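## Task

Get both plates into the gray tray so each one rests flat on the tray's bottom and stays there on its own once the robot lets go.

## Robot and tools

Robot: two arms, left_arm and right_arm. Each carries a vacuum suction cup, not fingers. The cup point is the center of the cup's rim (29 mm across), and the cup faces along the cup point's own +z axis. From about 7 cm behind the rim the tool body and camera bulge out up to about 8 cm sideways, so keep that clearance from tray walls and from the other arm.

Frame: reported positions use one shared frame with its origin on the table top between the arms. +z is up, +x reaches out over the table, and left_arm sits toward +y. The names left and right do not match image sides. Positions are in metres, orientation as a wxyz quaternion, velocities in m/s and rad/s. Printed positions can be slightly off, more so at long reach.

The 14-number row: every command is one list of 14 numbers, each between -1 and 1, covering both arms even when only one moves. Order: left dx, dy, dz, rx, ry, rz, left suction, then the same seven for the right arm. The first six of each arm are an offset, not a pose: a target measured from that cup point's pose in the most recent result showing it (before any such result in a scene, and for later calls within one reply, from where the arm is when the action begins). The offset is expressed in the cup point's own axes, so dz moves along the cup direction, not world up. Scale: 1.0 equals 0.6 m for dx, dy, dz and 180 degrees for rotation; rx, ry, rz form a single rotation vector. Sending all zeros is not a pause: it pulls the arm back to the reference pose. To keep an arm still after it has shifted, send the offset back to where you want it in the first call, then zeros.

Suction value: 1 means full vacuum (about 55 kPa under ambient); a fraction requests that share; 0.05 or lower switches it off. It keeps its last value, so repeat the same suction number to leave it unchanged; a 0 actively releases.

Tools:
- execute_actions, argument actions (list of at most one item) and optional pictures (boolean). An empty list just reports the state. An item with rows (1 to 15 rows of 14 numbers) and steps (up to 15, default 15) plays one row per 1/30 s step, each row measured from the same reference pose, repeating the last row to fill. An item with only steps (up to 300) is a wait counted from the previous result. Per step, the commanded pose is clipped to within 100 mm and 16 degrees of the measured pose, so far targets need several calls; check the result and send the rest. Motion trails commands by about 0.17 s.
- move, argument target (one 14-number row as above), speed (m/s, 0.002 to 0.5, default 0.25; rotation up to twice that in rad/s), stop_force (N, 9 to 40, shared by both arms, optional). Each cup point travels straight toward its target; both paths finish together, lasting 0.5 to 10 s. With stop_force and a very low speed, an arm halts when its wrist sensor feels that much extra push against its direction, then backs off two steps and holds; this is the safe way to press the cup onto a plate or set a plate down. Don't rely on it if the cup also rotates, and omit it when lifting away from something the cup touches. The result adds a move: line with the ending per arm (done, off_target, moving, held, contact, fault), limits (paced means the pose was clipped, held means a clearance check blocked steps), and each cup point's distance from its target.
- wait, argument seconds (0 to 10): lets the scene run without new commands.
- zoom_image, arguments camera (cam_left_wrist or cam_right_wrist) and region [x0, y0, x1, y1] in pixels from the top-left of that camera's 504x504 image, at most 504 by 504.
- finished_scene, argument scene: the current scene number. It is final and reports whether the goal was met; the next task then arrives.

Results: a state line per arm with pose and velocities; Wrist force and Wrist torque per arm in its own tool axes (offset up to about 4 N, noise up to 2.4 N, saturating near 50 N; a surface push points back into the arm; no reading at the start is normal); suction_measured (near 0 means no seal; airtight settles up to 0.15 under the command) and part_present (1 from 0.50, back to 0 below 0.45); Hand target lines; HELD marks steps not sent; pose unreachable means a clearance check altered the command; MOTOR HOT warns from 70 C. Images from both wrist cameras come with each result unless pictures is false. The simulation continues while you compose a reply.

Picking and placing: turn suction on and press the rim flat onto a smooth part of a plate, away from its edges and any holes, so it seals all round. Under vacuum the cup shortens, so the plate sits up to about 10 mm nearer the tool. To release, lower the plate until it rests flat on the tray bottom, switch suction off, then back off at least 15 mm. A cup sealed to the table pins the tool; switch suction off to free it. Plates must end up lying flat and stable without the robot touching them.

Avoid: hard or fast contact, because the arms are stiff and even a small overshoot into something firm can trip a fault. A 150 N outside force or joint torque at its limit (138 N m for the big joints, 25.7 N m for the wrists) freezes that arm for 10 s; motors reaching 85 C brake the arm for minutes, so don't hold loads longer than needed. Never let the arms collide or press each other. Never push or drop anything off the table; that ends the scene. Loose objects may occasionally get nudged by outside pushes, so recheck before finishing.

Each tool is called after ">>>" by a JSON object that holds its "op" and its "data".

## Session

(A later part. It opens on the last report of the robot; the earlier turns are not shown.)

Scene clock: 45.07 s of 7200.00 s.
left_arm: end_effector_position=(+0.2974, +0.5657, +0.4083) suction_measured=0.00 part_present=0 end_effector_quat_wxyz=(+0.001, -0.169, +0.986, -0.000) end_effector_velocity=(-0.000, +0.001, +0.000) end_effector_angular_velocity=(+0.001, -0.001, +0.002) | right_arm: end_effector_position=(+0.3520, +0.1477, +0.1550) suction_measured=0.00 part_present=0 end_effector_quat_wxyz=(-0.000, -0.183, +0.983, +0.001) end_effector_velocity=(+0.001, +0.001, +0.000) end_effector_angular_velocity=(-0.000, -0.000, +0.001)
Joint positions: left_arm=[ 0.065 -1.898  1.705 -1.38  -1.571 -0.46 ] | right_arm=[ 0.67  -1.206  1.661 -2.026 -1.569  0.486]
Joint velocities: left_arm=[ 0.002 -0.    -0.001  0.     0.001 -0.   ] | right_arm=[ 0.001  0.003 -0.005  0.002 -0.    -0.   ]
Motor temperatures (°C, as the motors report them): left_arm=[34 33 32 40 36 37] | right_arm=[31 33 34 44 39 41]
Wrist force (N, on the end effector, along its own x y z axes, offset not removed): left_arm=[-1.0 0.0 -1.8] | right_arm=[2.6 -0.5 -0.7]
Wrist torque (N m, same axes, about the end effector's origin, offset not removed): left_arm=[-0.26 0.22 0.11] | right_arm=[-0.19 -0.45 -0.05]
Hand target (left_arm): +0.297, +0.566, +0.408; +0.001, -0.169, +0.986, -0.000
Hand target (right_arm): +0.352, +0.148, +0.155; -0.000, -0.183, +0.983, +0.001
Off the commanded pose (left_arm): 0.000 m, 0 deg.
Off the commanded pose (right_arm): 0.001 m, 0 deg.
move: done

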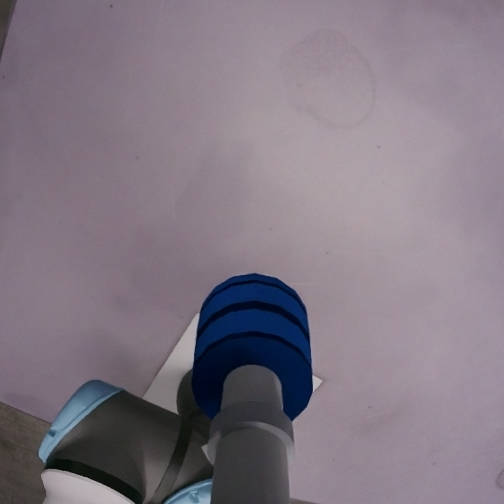

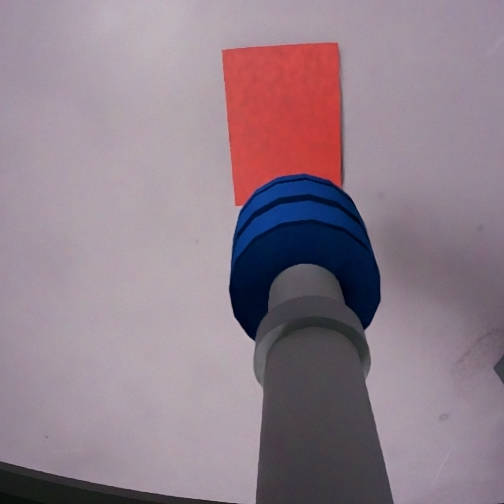

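>>> {"op": "move", "data": {"target": [0,0,0,0,0,0,0,-0.02,0.01,0.205,0,0,0,1]}}

>>> {"op": "move", "data": {"target": [0,0,0,0,0,0,0,0,0,0.07,0,0,0,1], "speed": 0.008, "stop_force": 10}}

>>> {"op": "move", "data": {"target": [0,0,0,0,0,0,0,0,0,-0.25,0,0,0,1]}}

>>> {"op": "move", "data": {"target": [0,0,0,0,0,0,0,0.128,-0.492,0,0,0,0.145,1]}}

>>> {"op": "move", "data": {"target": [0,0,0,0,0,0,0,0,0,0.205,0,0,0,1], "speed": 0.08}}

>>> {"op": "move", "data": {"target": [0,0,0,0,0,0,0,0,0,0.05,0,0,0,1], "speed": 0.006, "stop_force": 10}}

>>> {"op": "execute_actions", "data": {"actions": [{"rows":[[0,0,0,0,0,0,0,0,0,-0.004,0,0,0,0]]}], "pictures": false}}

>>> {"op": "move", "data": {"target": [0,0,0,0,0,0,0,0,0,-0.25,0,0,0,0]}}

Scene clock: 59.30 s of 7200.00 s.
left_arm: end_effector_position=(+0.2974, +0.5657, +0.4083) suction_measured=0.00 part_present=0 end_effector_quat_wxyz=(+0.001, -0.169, +0.986, -0.000) end_effector_velocity=(+0.000, -0.000, -0.000) end_effector_angular_velocity=(+0.000, +0.000, -0.001) | right_arm: end_effector_position=(+0.3610, +0.1575, +0.0321) suction_measured=0.00 part_present=0 end_effector_quat_wxyz=(-0.000, -0.183, +0.983, +0.001) end_effector_velocity=(+0.000, +0.001, -0.002) end_effector_angular_velocity=(+0.001, +0.001, -0.000)
Joint positions: left_arm=[ 0.065 -1.898  1.705 -1.38  -1.571 -0.46 ] | right_arm=[ 0.669 -1.017  1.741 -2.295 -1.57   0.485]
Joint velocities: left_arm=[-0.  0.  0. -0.  0.  0.] | right_arm=[-0.     0.004 -0.001 -0.004  0.001 -0.   ]
Motor temperatures (°C, as the motors report them): left_arm=[34 33 32 40 36 37] | right_arm=[31 33 34 44 39 41]
Wrist force (N, on the end effector, along its own x y z axes, offset not removed): left_arm=[1.3 2.3 3.3] | right_arm=[2.5 0.0 -1.0]
Wrist torque (N m, same axes, about the end effector's origin, offset not removed): left_arm=[0.37 -0.03 0.01] | right_arm=[-0.03 -0.50 -0.19]
Hand target (left_arm): +0.297, +0.566, +0.408; +0.001, -0.169, +0.986, -0.000
Hand target (right_arm): +0.361, +0.158, +0.032; -0.000, -0.183, +0.983, +0.001
Off the commanded pose (left_arm): 0.000 m, 0 deg.
Off the commanded pose (right_arm): 0.000 m, 0 deg.
After step 90, 10.17 s passed at rest.
move: done

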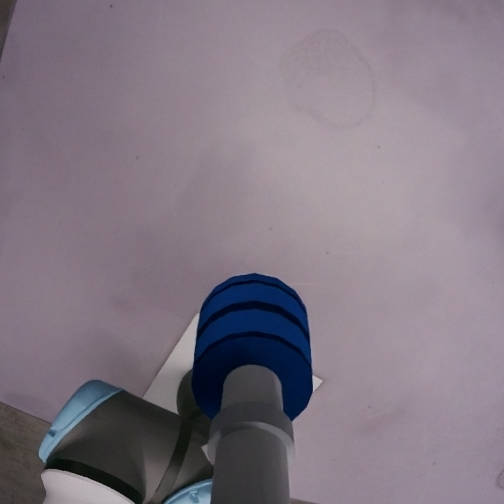

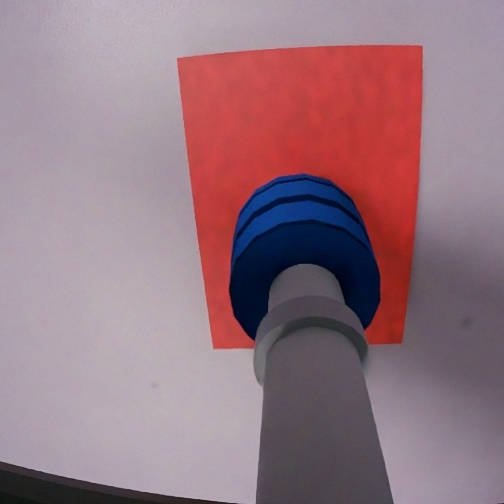

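Scene clock: 63.87 s of 7200.00 s.
left_arm: end_effector_position=(+0.2974, +0.5657, +0.4083) suction_measured=0.00 part_present=0 end_effector_quat_wxyz=(+0.001, -0.169, +0.986, -0.000) end_effector_velocity=(-0.000, +0.001, -0.000) end_effector_angular_velocity=(-0.000, +0.000, +0.002) | right_arm: end_effector_position=(+0.3609, +0.1574, -0.0016) suction_measured=1.00 part_present=1 end_effector_quat_wxyz=(-0.000, -0.183, +0.983, +0.001) end_effector_velocity=(-0.001, -0.001, +0.002) end_effector_angular_velocity=(-0.002, +0.002, -0.000)
Joint positions: left_arm=[ 0.065 -1.898  1.705 -1.38  -1.571 -0.46 ] | right_arm=[ 0.669 -0.962  1.759 -2.368 -1.57   0.485]
Joint velocities: left_arm=[ 0.002  0.     0.     0.    -0.     0.   ] | right_arm=[ 0.    -0.004  0.     0.007 -0.     0.   ]
Motor temperatures (°C, as the motors report them): left_arm=[34 33 32 40 36 37] | right_arm=[31 33 34 44 39 41]
Wrist force (N, on the end effector, along its own x y z axes, offset not removed): left_arm=[-1.5 2.0 0.1] | right_arm=[0.5 3.4 -24.5]
Wrist torque (N m, same axes, about the end effector's origin, offset not removed): left_arm=[0.40 0.27 0.08] | right_arm=[0.20 -0.55 -0.17]
Hand target (left_arm): +0.297, +0.566, +0.408; +0.001, -0.169, +0.986, -0.000
Hand target (right_arm): +0.361, +0.157, -0.001; -0.000, -0.183, +0.983, +0.001
Off the commanded pose (left_arm): 0.000 m, 0 deg.
Off the commanded pose (right_arm): 0.008 m, 0 deg.
move: contact (right_arm)

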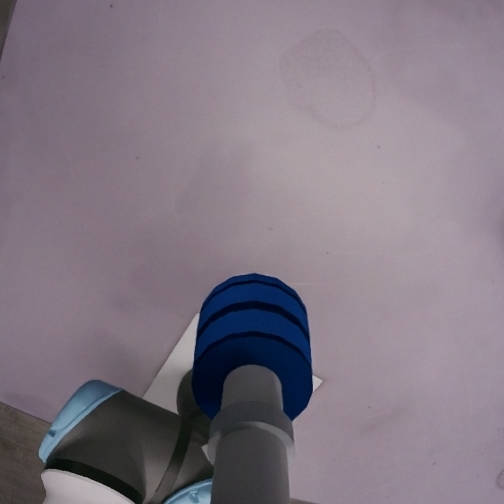

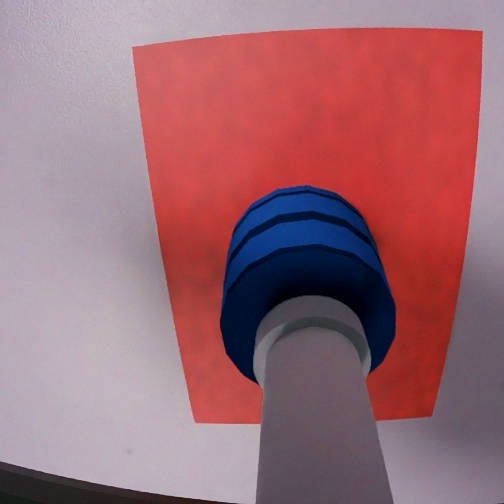

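Scene clock: 65.03 s of 7200.00 s.
left_arm: end_effector_position=(+0.2974, +0.5657, +0.4083) suction_measured=0.00 part_present=0 end_effector_quat_wxyz=(+0.001, -0.169, +0.986, -0.000) end_effector_velocity=(+0.000, -0.000, +0.000) end_effector_angular_velocity=(-0.000, -0.000, -0.000) | right_arm: end_effector_position=(+0.3609, +0.1575, +0.1484) suction_measured=0.99 part_present=1 end_effector_quat_wxyz=(-0.000, -0.183, +0.983, +0.001) end_effector_velocity=(-0.000, -0.000, +0.002) end_effector_angular_velocity=(-0.002, -0.000, +0.003)
Joint positions: left_arm=[ 0.065 -1.898  1.705 -1.38  -1.571 -0.46 ] | right_arm=[ 0.669 -1.171  1.629 -2.03  -1.569  0.485]
Joint velocities: left_arm=[-0.  0. -0. -0. -0.  0.] | right_arm=[ 0.001 -0.002 -0.002  0.006 -0.001 -0.002]
Motor temperatures (°C, as the motors report them): left_arm=[34 33 32 40 36 37] | right_arm=[31 33 34 44 39 41]
Wrist force (N, on the end effector, along its own x y z axes, offset not removed): left_arm=[-1.6 -2.7 1.4] | right_arm=[4.4 2.2 -1.1]
Wrist torque (N m, same axes, about the end effector's origin, offset not removed): left_arm=[-0.44 0.29 0.03] | right_arm=[0.21 -0.60 -0.14]
Hand target (left_arm): +0.297, +0.566, +0.408; +0.001, -0.169, +0.986, -0.000
Hand target (right_arm): +0.361, +0.158, +0.149; -0.000, -0.183, +0.983, +0.001
Off the commanded pose (left_arm): 0.000 m, 0 deg.
Off the commanded pose (right_arm): 0.000 m, 0 deg.
move: done

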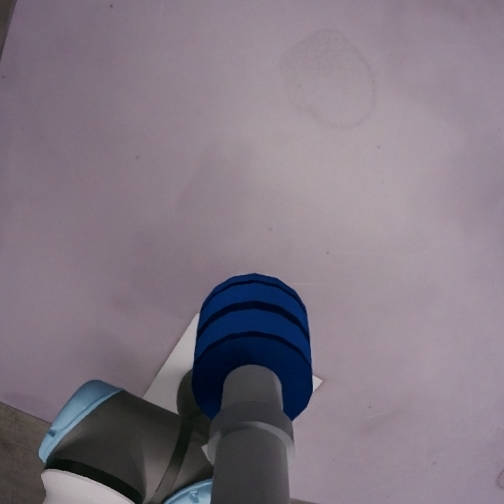

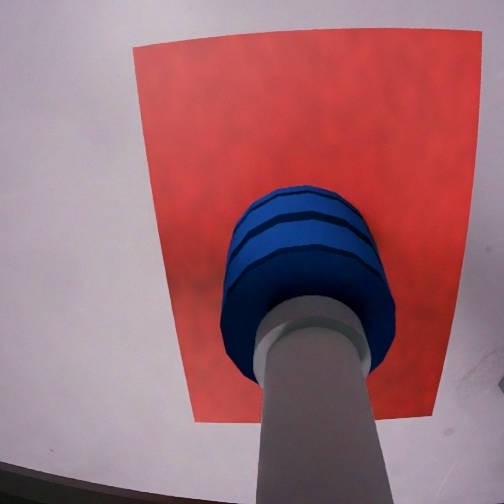

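Scene clock: 66.87 s of 7200.00 s.
left_arm: end_effector_position=(+0.2974, +0.5657, +0.4083) suction_measured=0.00 part_present=0 end_effector_quat_wxyz=(+0.001, -0.169, +0.986, -0.000) end_effector_velocity=(-0.000, +0.001, +0.000) end_effector_angular_velocity=(+0.001, -0.000, +0.001) | right_arm: end_effector_position=(+0.3959, -0.1455, +0.1486) suction_measured=0.99 part_present=1 end_effector_quat_wxyz=(-0.000, +0.044, +0.999, +0.001) end_effector_velocity=(+0.000, -0.002, +0.000) end_effector_angular_velocity=(+0.001, +0.000, -0.004)
Joint positions: left_arm=[ 0.065 -1.898  1.705 -1.38  -1.571 -0.46 ] | right_arm=[ 0.127 -1.65   2.202 -2.123 -1.569  0.398]
Joint velocities: left_arm=[ 0.001 -0.    -0.    -0.     0.001  0.   ] | right_arm=[-0.006 -0.003  0.002  0.001  0.001 -0.002]
Motor temperatures (°C, as the motors report them): left_arm=[34 33 32 40 36 37] | right_arm=[31 33 34 44 39 41]
Wrist force (N, on the end effector, along its own x y z axes, offset not removed): left_arm=[0.1 0.6 -0.8] | right_arm=[3.5 -0.3 1.8]
Wrist torque (N m, same axes, about the end effector's origin, offset not removed): left_arm=[-0.09 0.06 0.09] | right_arm=[-0.18 -0.62 -0.15]
Hand target (left_arm): +0.297, +0.566, +0.408; +0.001, -0.169, +0.986, -0.000
Hand target (right_arm): +0.396, -0.146, +0.149; -0.000, +0.044, +0.999, +0.001
Off the commanded pose (left_arm): 0.000 m, 0 deg.
Off the commanded pose (right_arm): 0.001 m, 0 deg.
move: done

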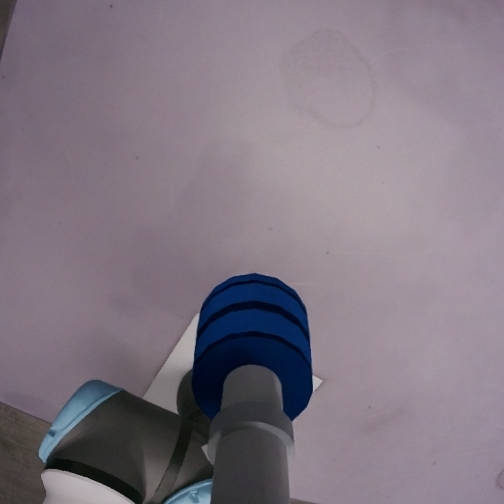

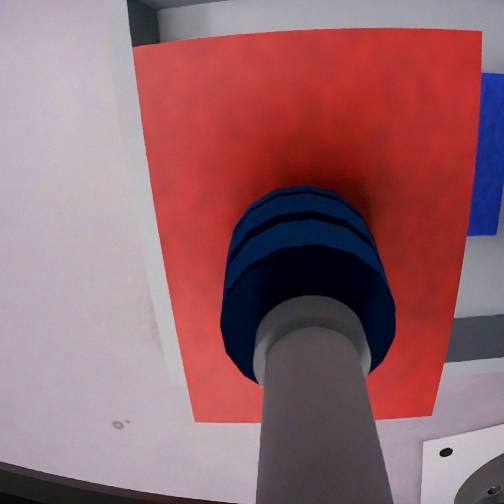

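Scene clock: 68.87 s of 7200.00 s.
left_arm: end_effector_position=(+0.2974, +0.5657, +0.4083) suction_measured=0.00 part_present=0 end_effector_quat_wxyz=(+0.001, -0.169, +0.986, -0.000) end_effector_velocity=(+0.000, -0.000, +0.000) end_effector_angular_velocity=(-0.000, -0.000, -0.001) | right_arm: end_effector_position=(+0.3959, -0.1456, +0.0256) suction_measured=0.99 part_present=1 end_effector_quat_wxyz=(-0.000, +0.044, +0.999, +0.001) end_effector_velocity=(+0.000, +0.000, -0.001) end_effector_angular_velocity=(+0.001, -0.001, -0.001)
Joint positions: left_arm=[ 0.065 -1.898  1.705 -1.38  -1.571 -0.46 ] | right_arm=[ 0.127 -1.388  2.354 -2.538 -1.569  0.398]
Joint velocities: left_arm=[-0.001  0.    -0.    -0.    -0.    -0.   ] | right_arm=[ 0.     0.004  0.001 -0.007  0.     0.001]
Motor temperatures (°C, as the motors report them): left_arm=[34 33 32 40 36 37] | right_arm=[31 33 34 44 39 41]
Wrist force (N, on the end effector, along its own x y z axes, offset not removed): left_arm=[0.0 -2.1 3.9] | right_arm=[1.5 1.3 0.9]
Wrist torque (N m, same axes, about the end effector's origin, offset not removed): left_arm=[-0.36 0.10 0.08] | right_arm=[-0.02 -0.38 -0.13]
Hand target (left_arm): +0.297, +0.566, +0.408; +0.001, -0.169, +0.986, -0.000
Hand target (right_arm): +0.396, -0.146, +0.025; -0.000, +0.044, +0.999, +0.001
Off the commanded pose (left_arm): 0.000 m, 0 deg.
Off the commanded pose (right_arm): 0.000 m, 0 deg.
move: done

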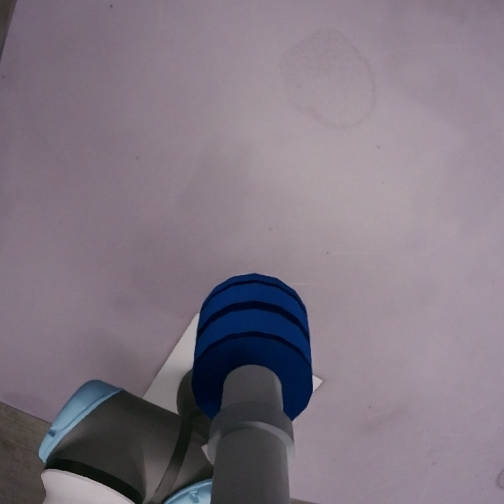

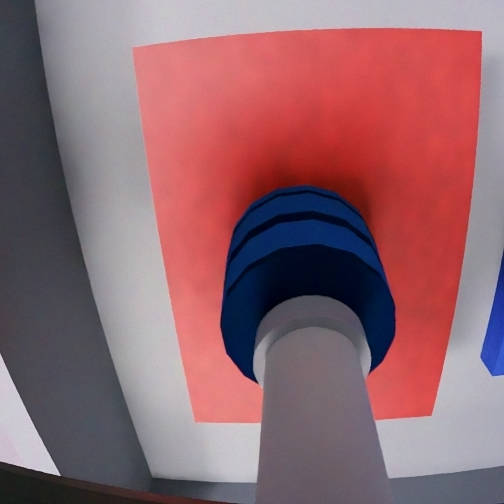

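Scene clock: 73.27 s of 7200.00 s.
left_arm: end_effector_position=(+0.2974, +0.5657, +0.4083) suction_measured=0.00 part_present=0 end_effector_quat_wxyz=(+0.001, -0.169, +0.986, -0.000) end_effector_velocity=(-0.000, +0.000, +0.000) end_effector_angular_velocity=(-0.000, -0.000, +0.002) | right_arm: end_effector_position=(+0.3958, -0.1456, +0.0015) suction_measured=1.00 part_present=1 end_effector_quat_wxyz=(-0.000, +0.044, +0.999, +0.001) end_effector_velocity=(-0.001, +0.000, +0.002) end_effector_angular_velocity=(-0.000, +0.002, +0.001)
Joint positions: left_arm=[ 0.065 -1.898  1.705 -1.38  -1.571 -0.46 ] | right_arm=[ 0.127 -1.319  2.371 -2.623 -1.569  0.398]
Joint velocities: left_arm=[ 0.002  0.     0.    -0.    -0.    -0.   ] | right_arm=[ 0.    -0.005 -0.001  0.009  0.    -0.   ]
Motor temperatures (°C, as the motors report them): left_arm=[34 33 32 40 36 37] | right_arm=[31 33 34 44 39 41]
Wrist force (N, on the end effector, along its own x y z axes, offset not removed): left_arm=[-1.0 2.3 0.0] | right_arm=[5.9 0.6 -26.6]
Wrist torque (N m, same axes, about the end effector's origin, offset not removed): left_arm=[0.25 -0.01 0.03] | right_arm=[0.25 -0.48 -0.15]
Hand target (left_arm): +0.297, +0.566, +0.408; +0.001, -0.169, +0.986, -0.000
Hand target (right_arm): +0.396, -0.146, +0.002; -0.000, +0.044, +0.999, +0.001
Off the commanded pose (left_arm): 0.000 m, 0 deg.
Off the commanded pose (right_arm): 0.006 m, 0 deg.
move: contact (right_arm)

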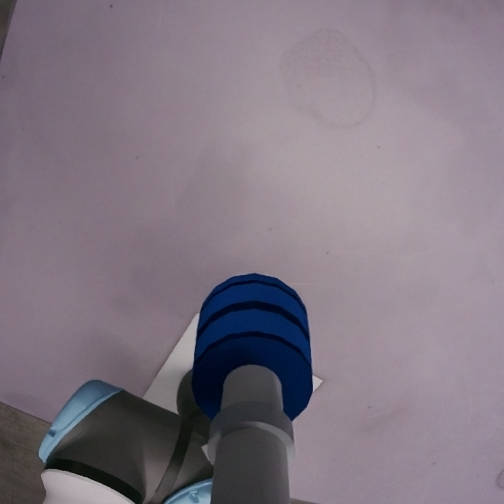

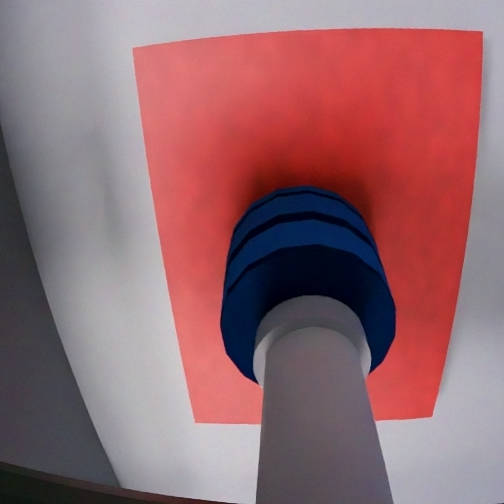

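Scene clock: 73.77 s of 7200.00 s.
left_arm: end_effector_position=(+0.2974, +0.5657, +0.4083) suction_measured=0.00 part_present=0 end_effector_quat_wxyz=(+0.001, -0.169, +0.986, -0.000) end_effector_velocity=(-0.000, +0.000, -0.000) end_effector_angular_velocity=(-0.000, +0.000, +0.001) | right_arm: end_effector_position=(+0.3958, -0.1456, +0.0038) suction_measured=0.00 part_present=0 end_effector_quat_wxyz=(-0.000, +0.044, +0.999, +0.001) end_effector_velocity=(+0.000, -0.000, +0.000) end_effector_angular_velocity=(-0.000, -0.001, -0.001)
Joint positions: left_arm=[ 0.065 -1.898  1.705 -1.38  -1.571 -0.46 ] | right_arm=[ 0.127 -1.326  2.37  -2.615 -1.569  0.398]
Joint velocities: left_arm=[ 0.001 -0.     0.     0.    -0.    -0.   ] | right_arm=[-0.001 -0.001 -0.     0.    -0.     0.   ]
Motor temperatures (°C, as the motors report them): left_arm=[34 33 32 40 36 37] | right_arm=[31 33 34 44 39 41]
Wrist force (N, on the end effector, along its own x y z axes, offset not removed): left_arm=[-2.3 3.1 0.8] | right_arm=[2.5 1.3 -7.9]
Wrist torque (N m, same axes, about the end effector's origin, offset not removed): left_arm=[0.20 0.20 -0.05] | right_arm=[0.03 -0.46 -0.14]
Hand target (left_arm): +0.297, +0.566, +0.408; +0.001, -0.169, +0.986, -0.000
Hand target (right_arm): +0.396, -0.146, +0.004; -0.000, +0.044, +0.999, +0.001
Off the commanded pose (left_arm): 0.000 m, 0 deg.
Off the commanded pose (right_arm): 0.000 m, 0 deg.
Steps of this call (steps 1 to 15: all 15 steps of this action). Readings (end_effector_position | what the end effector reports):
1: left_arm (+0.2974, +0.5657, +0.4083) | right_arm (+0.3958, -0.1456, +0.0015) | left_arm suction_measured=0.00 part_present=0 | right_arm suction_measured=0.24 part_present=0
2: left_arm (+0.2974, +0.5657, +0.4083) | right_arm (+0.3958, -0.1456, +0.0020) | left_arm suction_measured=0.00 part_present=0 | right_arm suction_measured=0.00 part_present=0
4: left_arm (+0.2974, +0.5657, +0.4083) | right_arm (+0.3958, -0.1456, +0.0028) | left_arm suction_measured=0.00 part_present=0 | right_arm suction_measured=0.00 part_present=0
8: left_arm (+0.2974, +0.5657, +0.4083) | right_arm (+0.3958, -0.1456, +0.0036) | left_arm suction_measured=0.00 part_present=0 | right_arm suction_measured=0.00 part_present=0
15: the state above

Scene clock: 75.17 s of 7200.00 s.
left_arm: end_effector_position=(+0.2974, +0.5657, +0.4083) suction_measured=0.00 part_present=0 end_effector_quat_wxyz=(+0.001, -0.169, +0.986, -0.000) end_effector_velocity=(-0.000, +0.001, -0.000) end_effector_angular_velocity=(+0.000, +0.000, +0.002) | right_arm: end_effector_position=(+0.3959, -0.1455, +0.1538) suction_measured=0.00 part_present=0 end_effector_quat_wxyz=(-0.000, +0.044, +0.999, +0.001) end_effector_velocity=(-0.000, -0.000, +0.002) end_effector_angular_velocity=(-0.001, +0.002, +0.001)
Joint positions: left_arm=[ 0.065 -1.898  1.705 -1.38  -1.571 -0.46 ] | right_arm=[ 0.127 -1.658  2.193 -2.106 -1.569  0.398]
Joint velocities: left_arm=[ 0.001  0.     0.     0.     0.    -0.   ] | right_arm=[-0.    -0.003 -0.004  0.01   0.    -0.001]
Motor temperatures (°C, as the motors report them): left_arm=[34 33 32 40 36 37] | right_arm=[31 33 34 44 39 41]
Wrist force (N, on the end effector, along its own x y z axes, offset not removed): left_arm=[0.0 1.5 3.9] | right_arm=[2.7 0.2 -0.7]
Wrist torque (N m, same axes, about the end effector's origin, offset not removed): left_arm=[0.17 0.04 0.04] | right_arm=[0.02 -0.54 -0.26]
Hand target (left_arm): +0.297, +0.566, +0.408; +0.001, -0.169, +0.986, -0.000
Hand target (right_arm): +0.396, -0.146, +0.154; -0.000, +0.044, +0.999, +0.001
Off the commanded pose (left_arm): 0.000 m, 0 deg.
Off the commanded pose (right_arm): 0.000 m, 0 deg.
move: done

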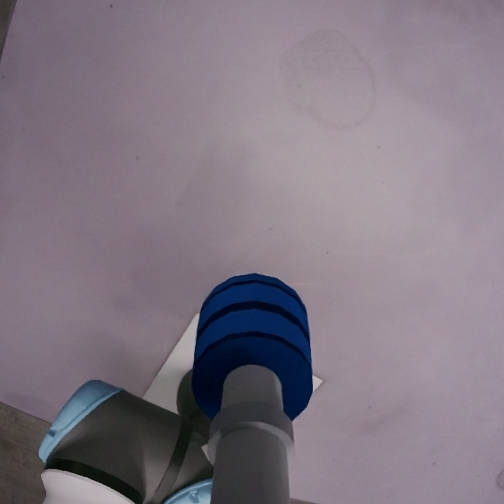

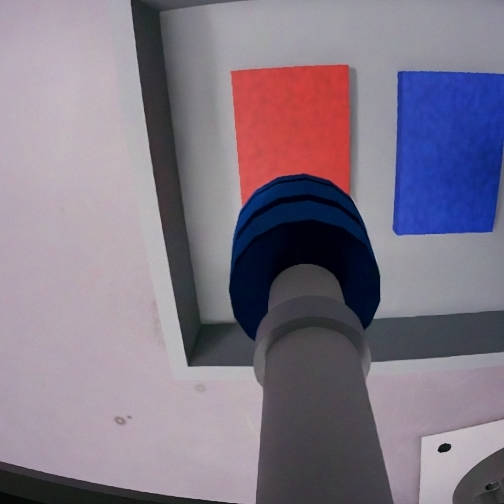

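>>> {"op": "finished_scene", "data": {"scene": 2}}

The scene is finished: the task was done.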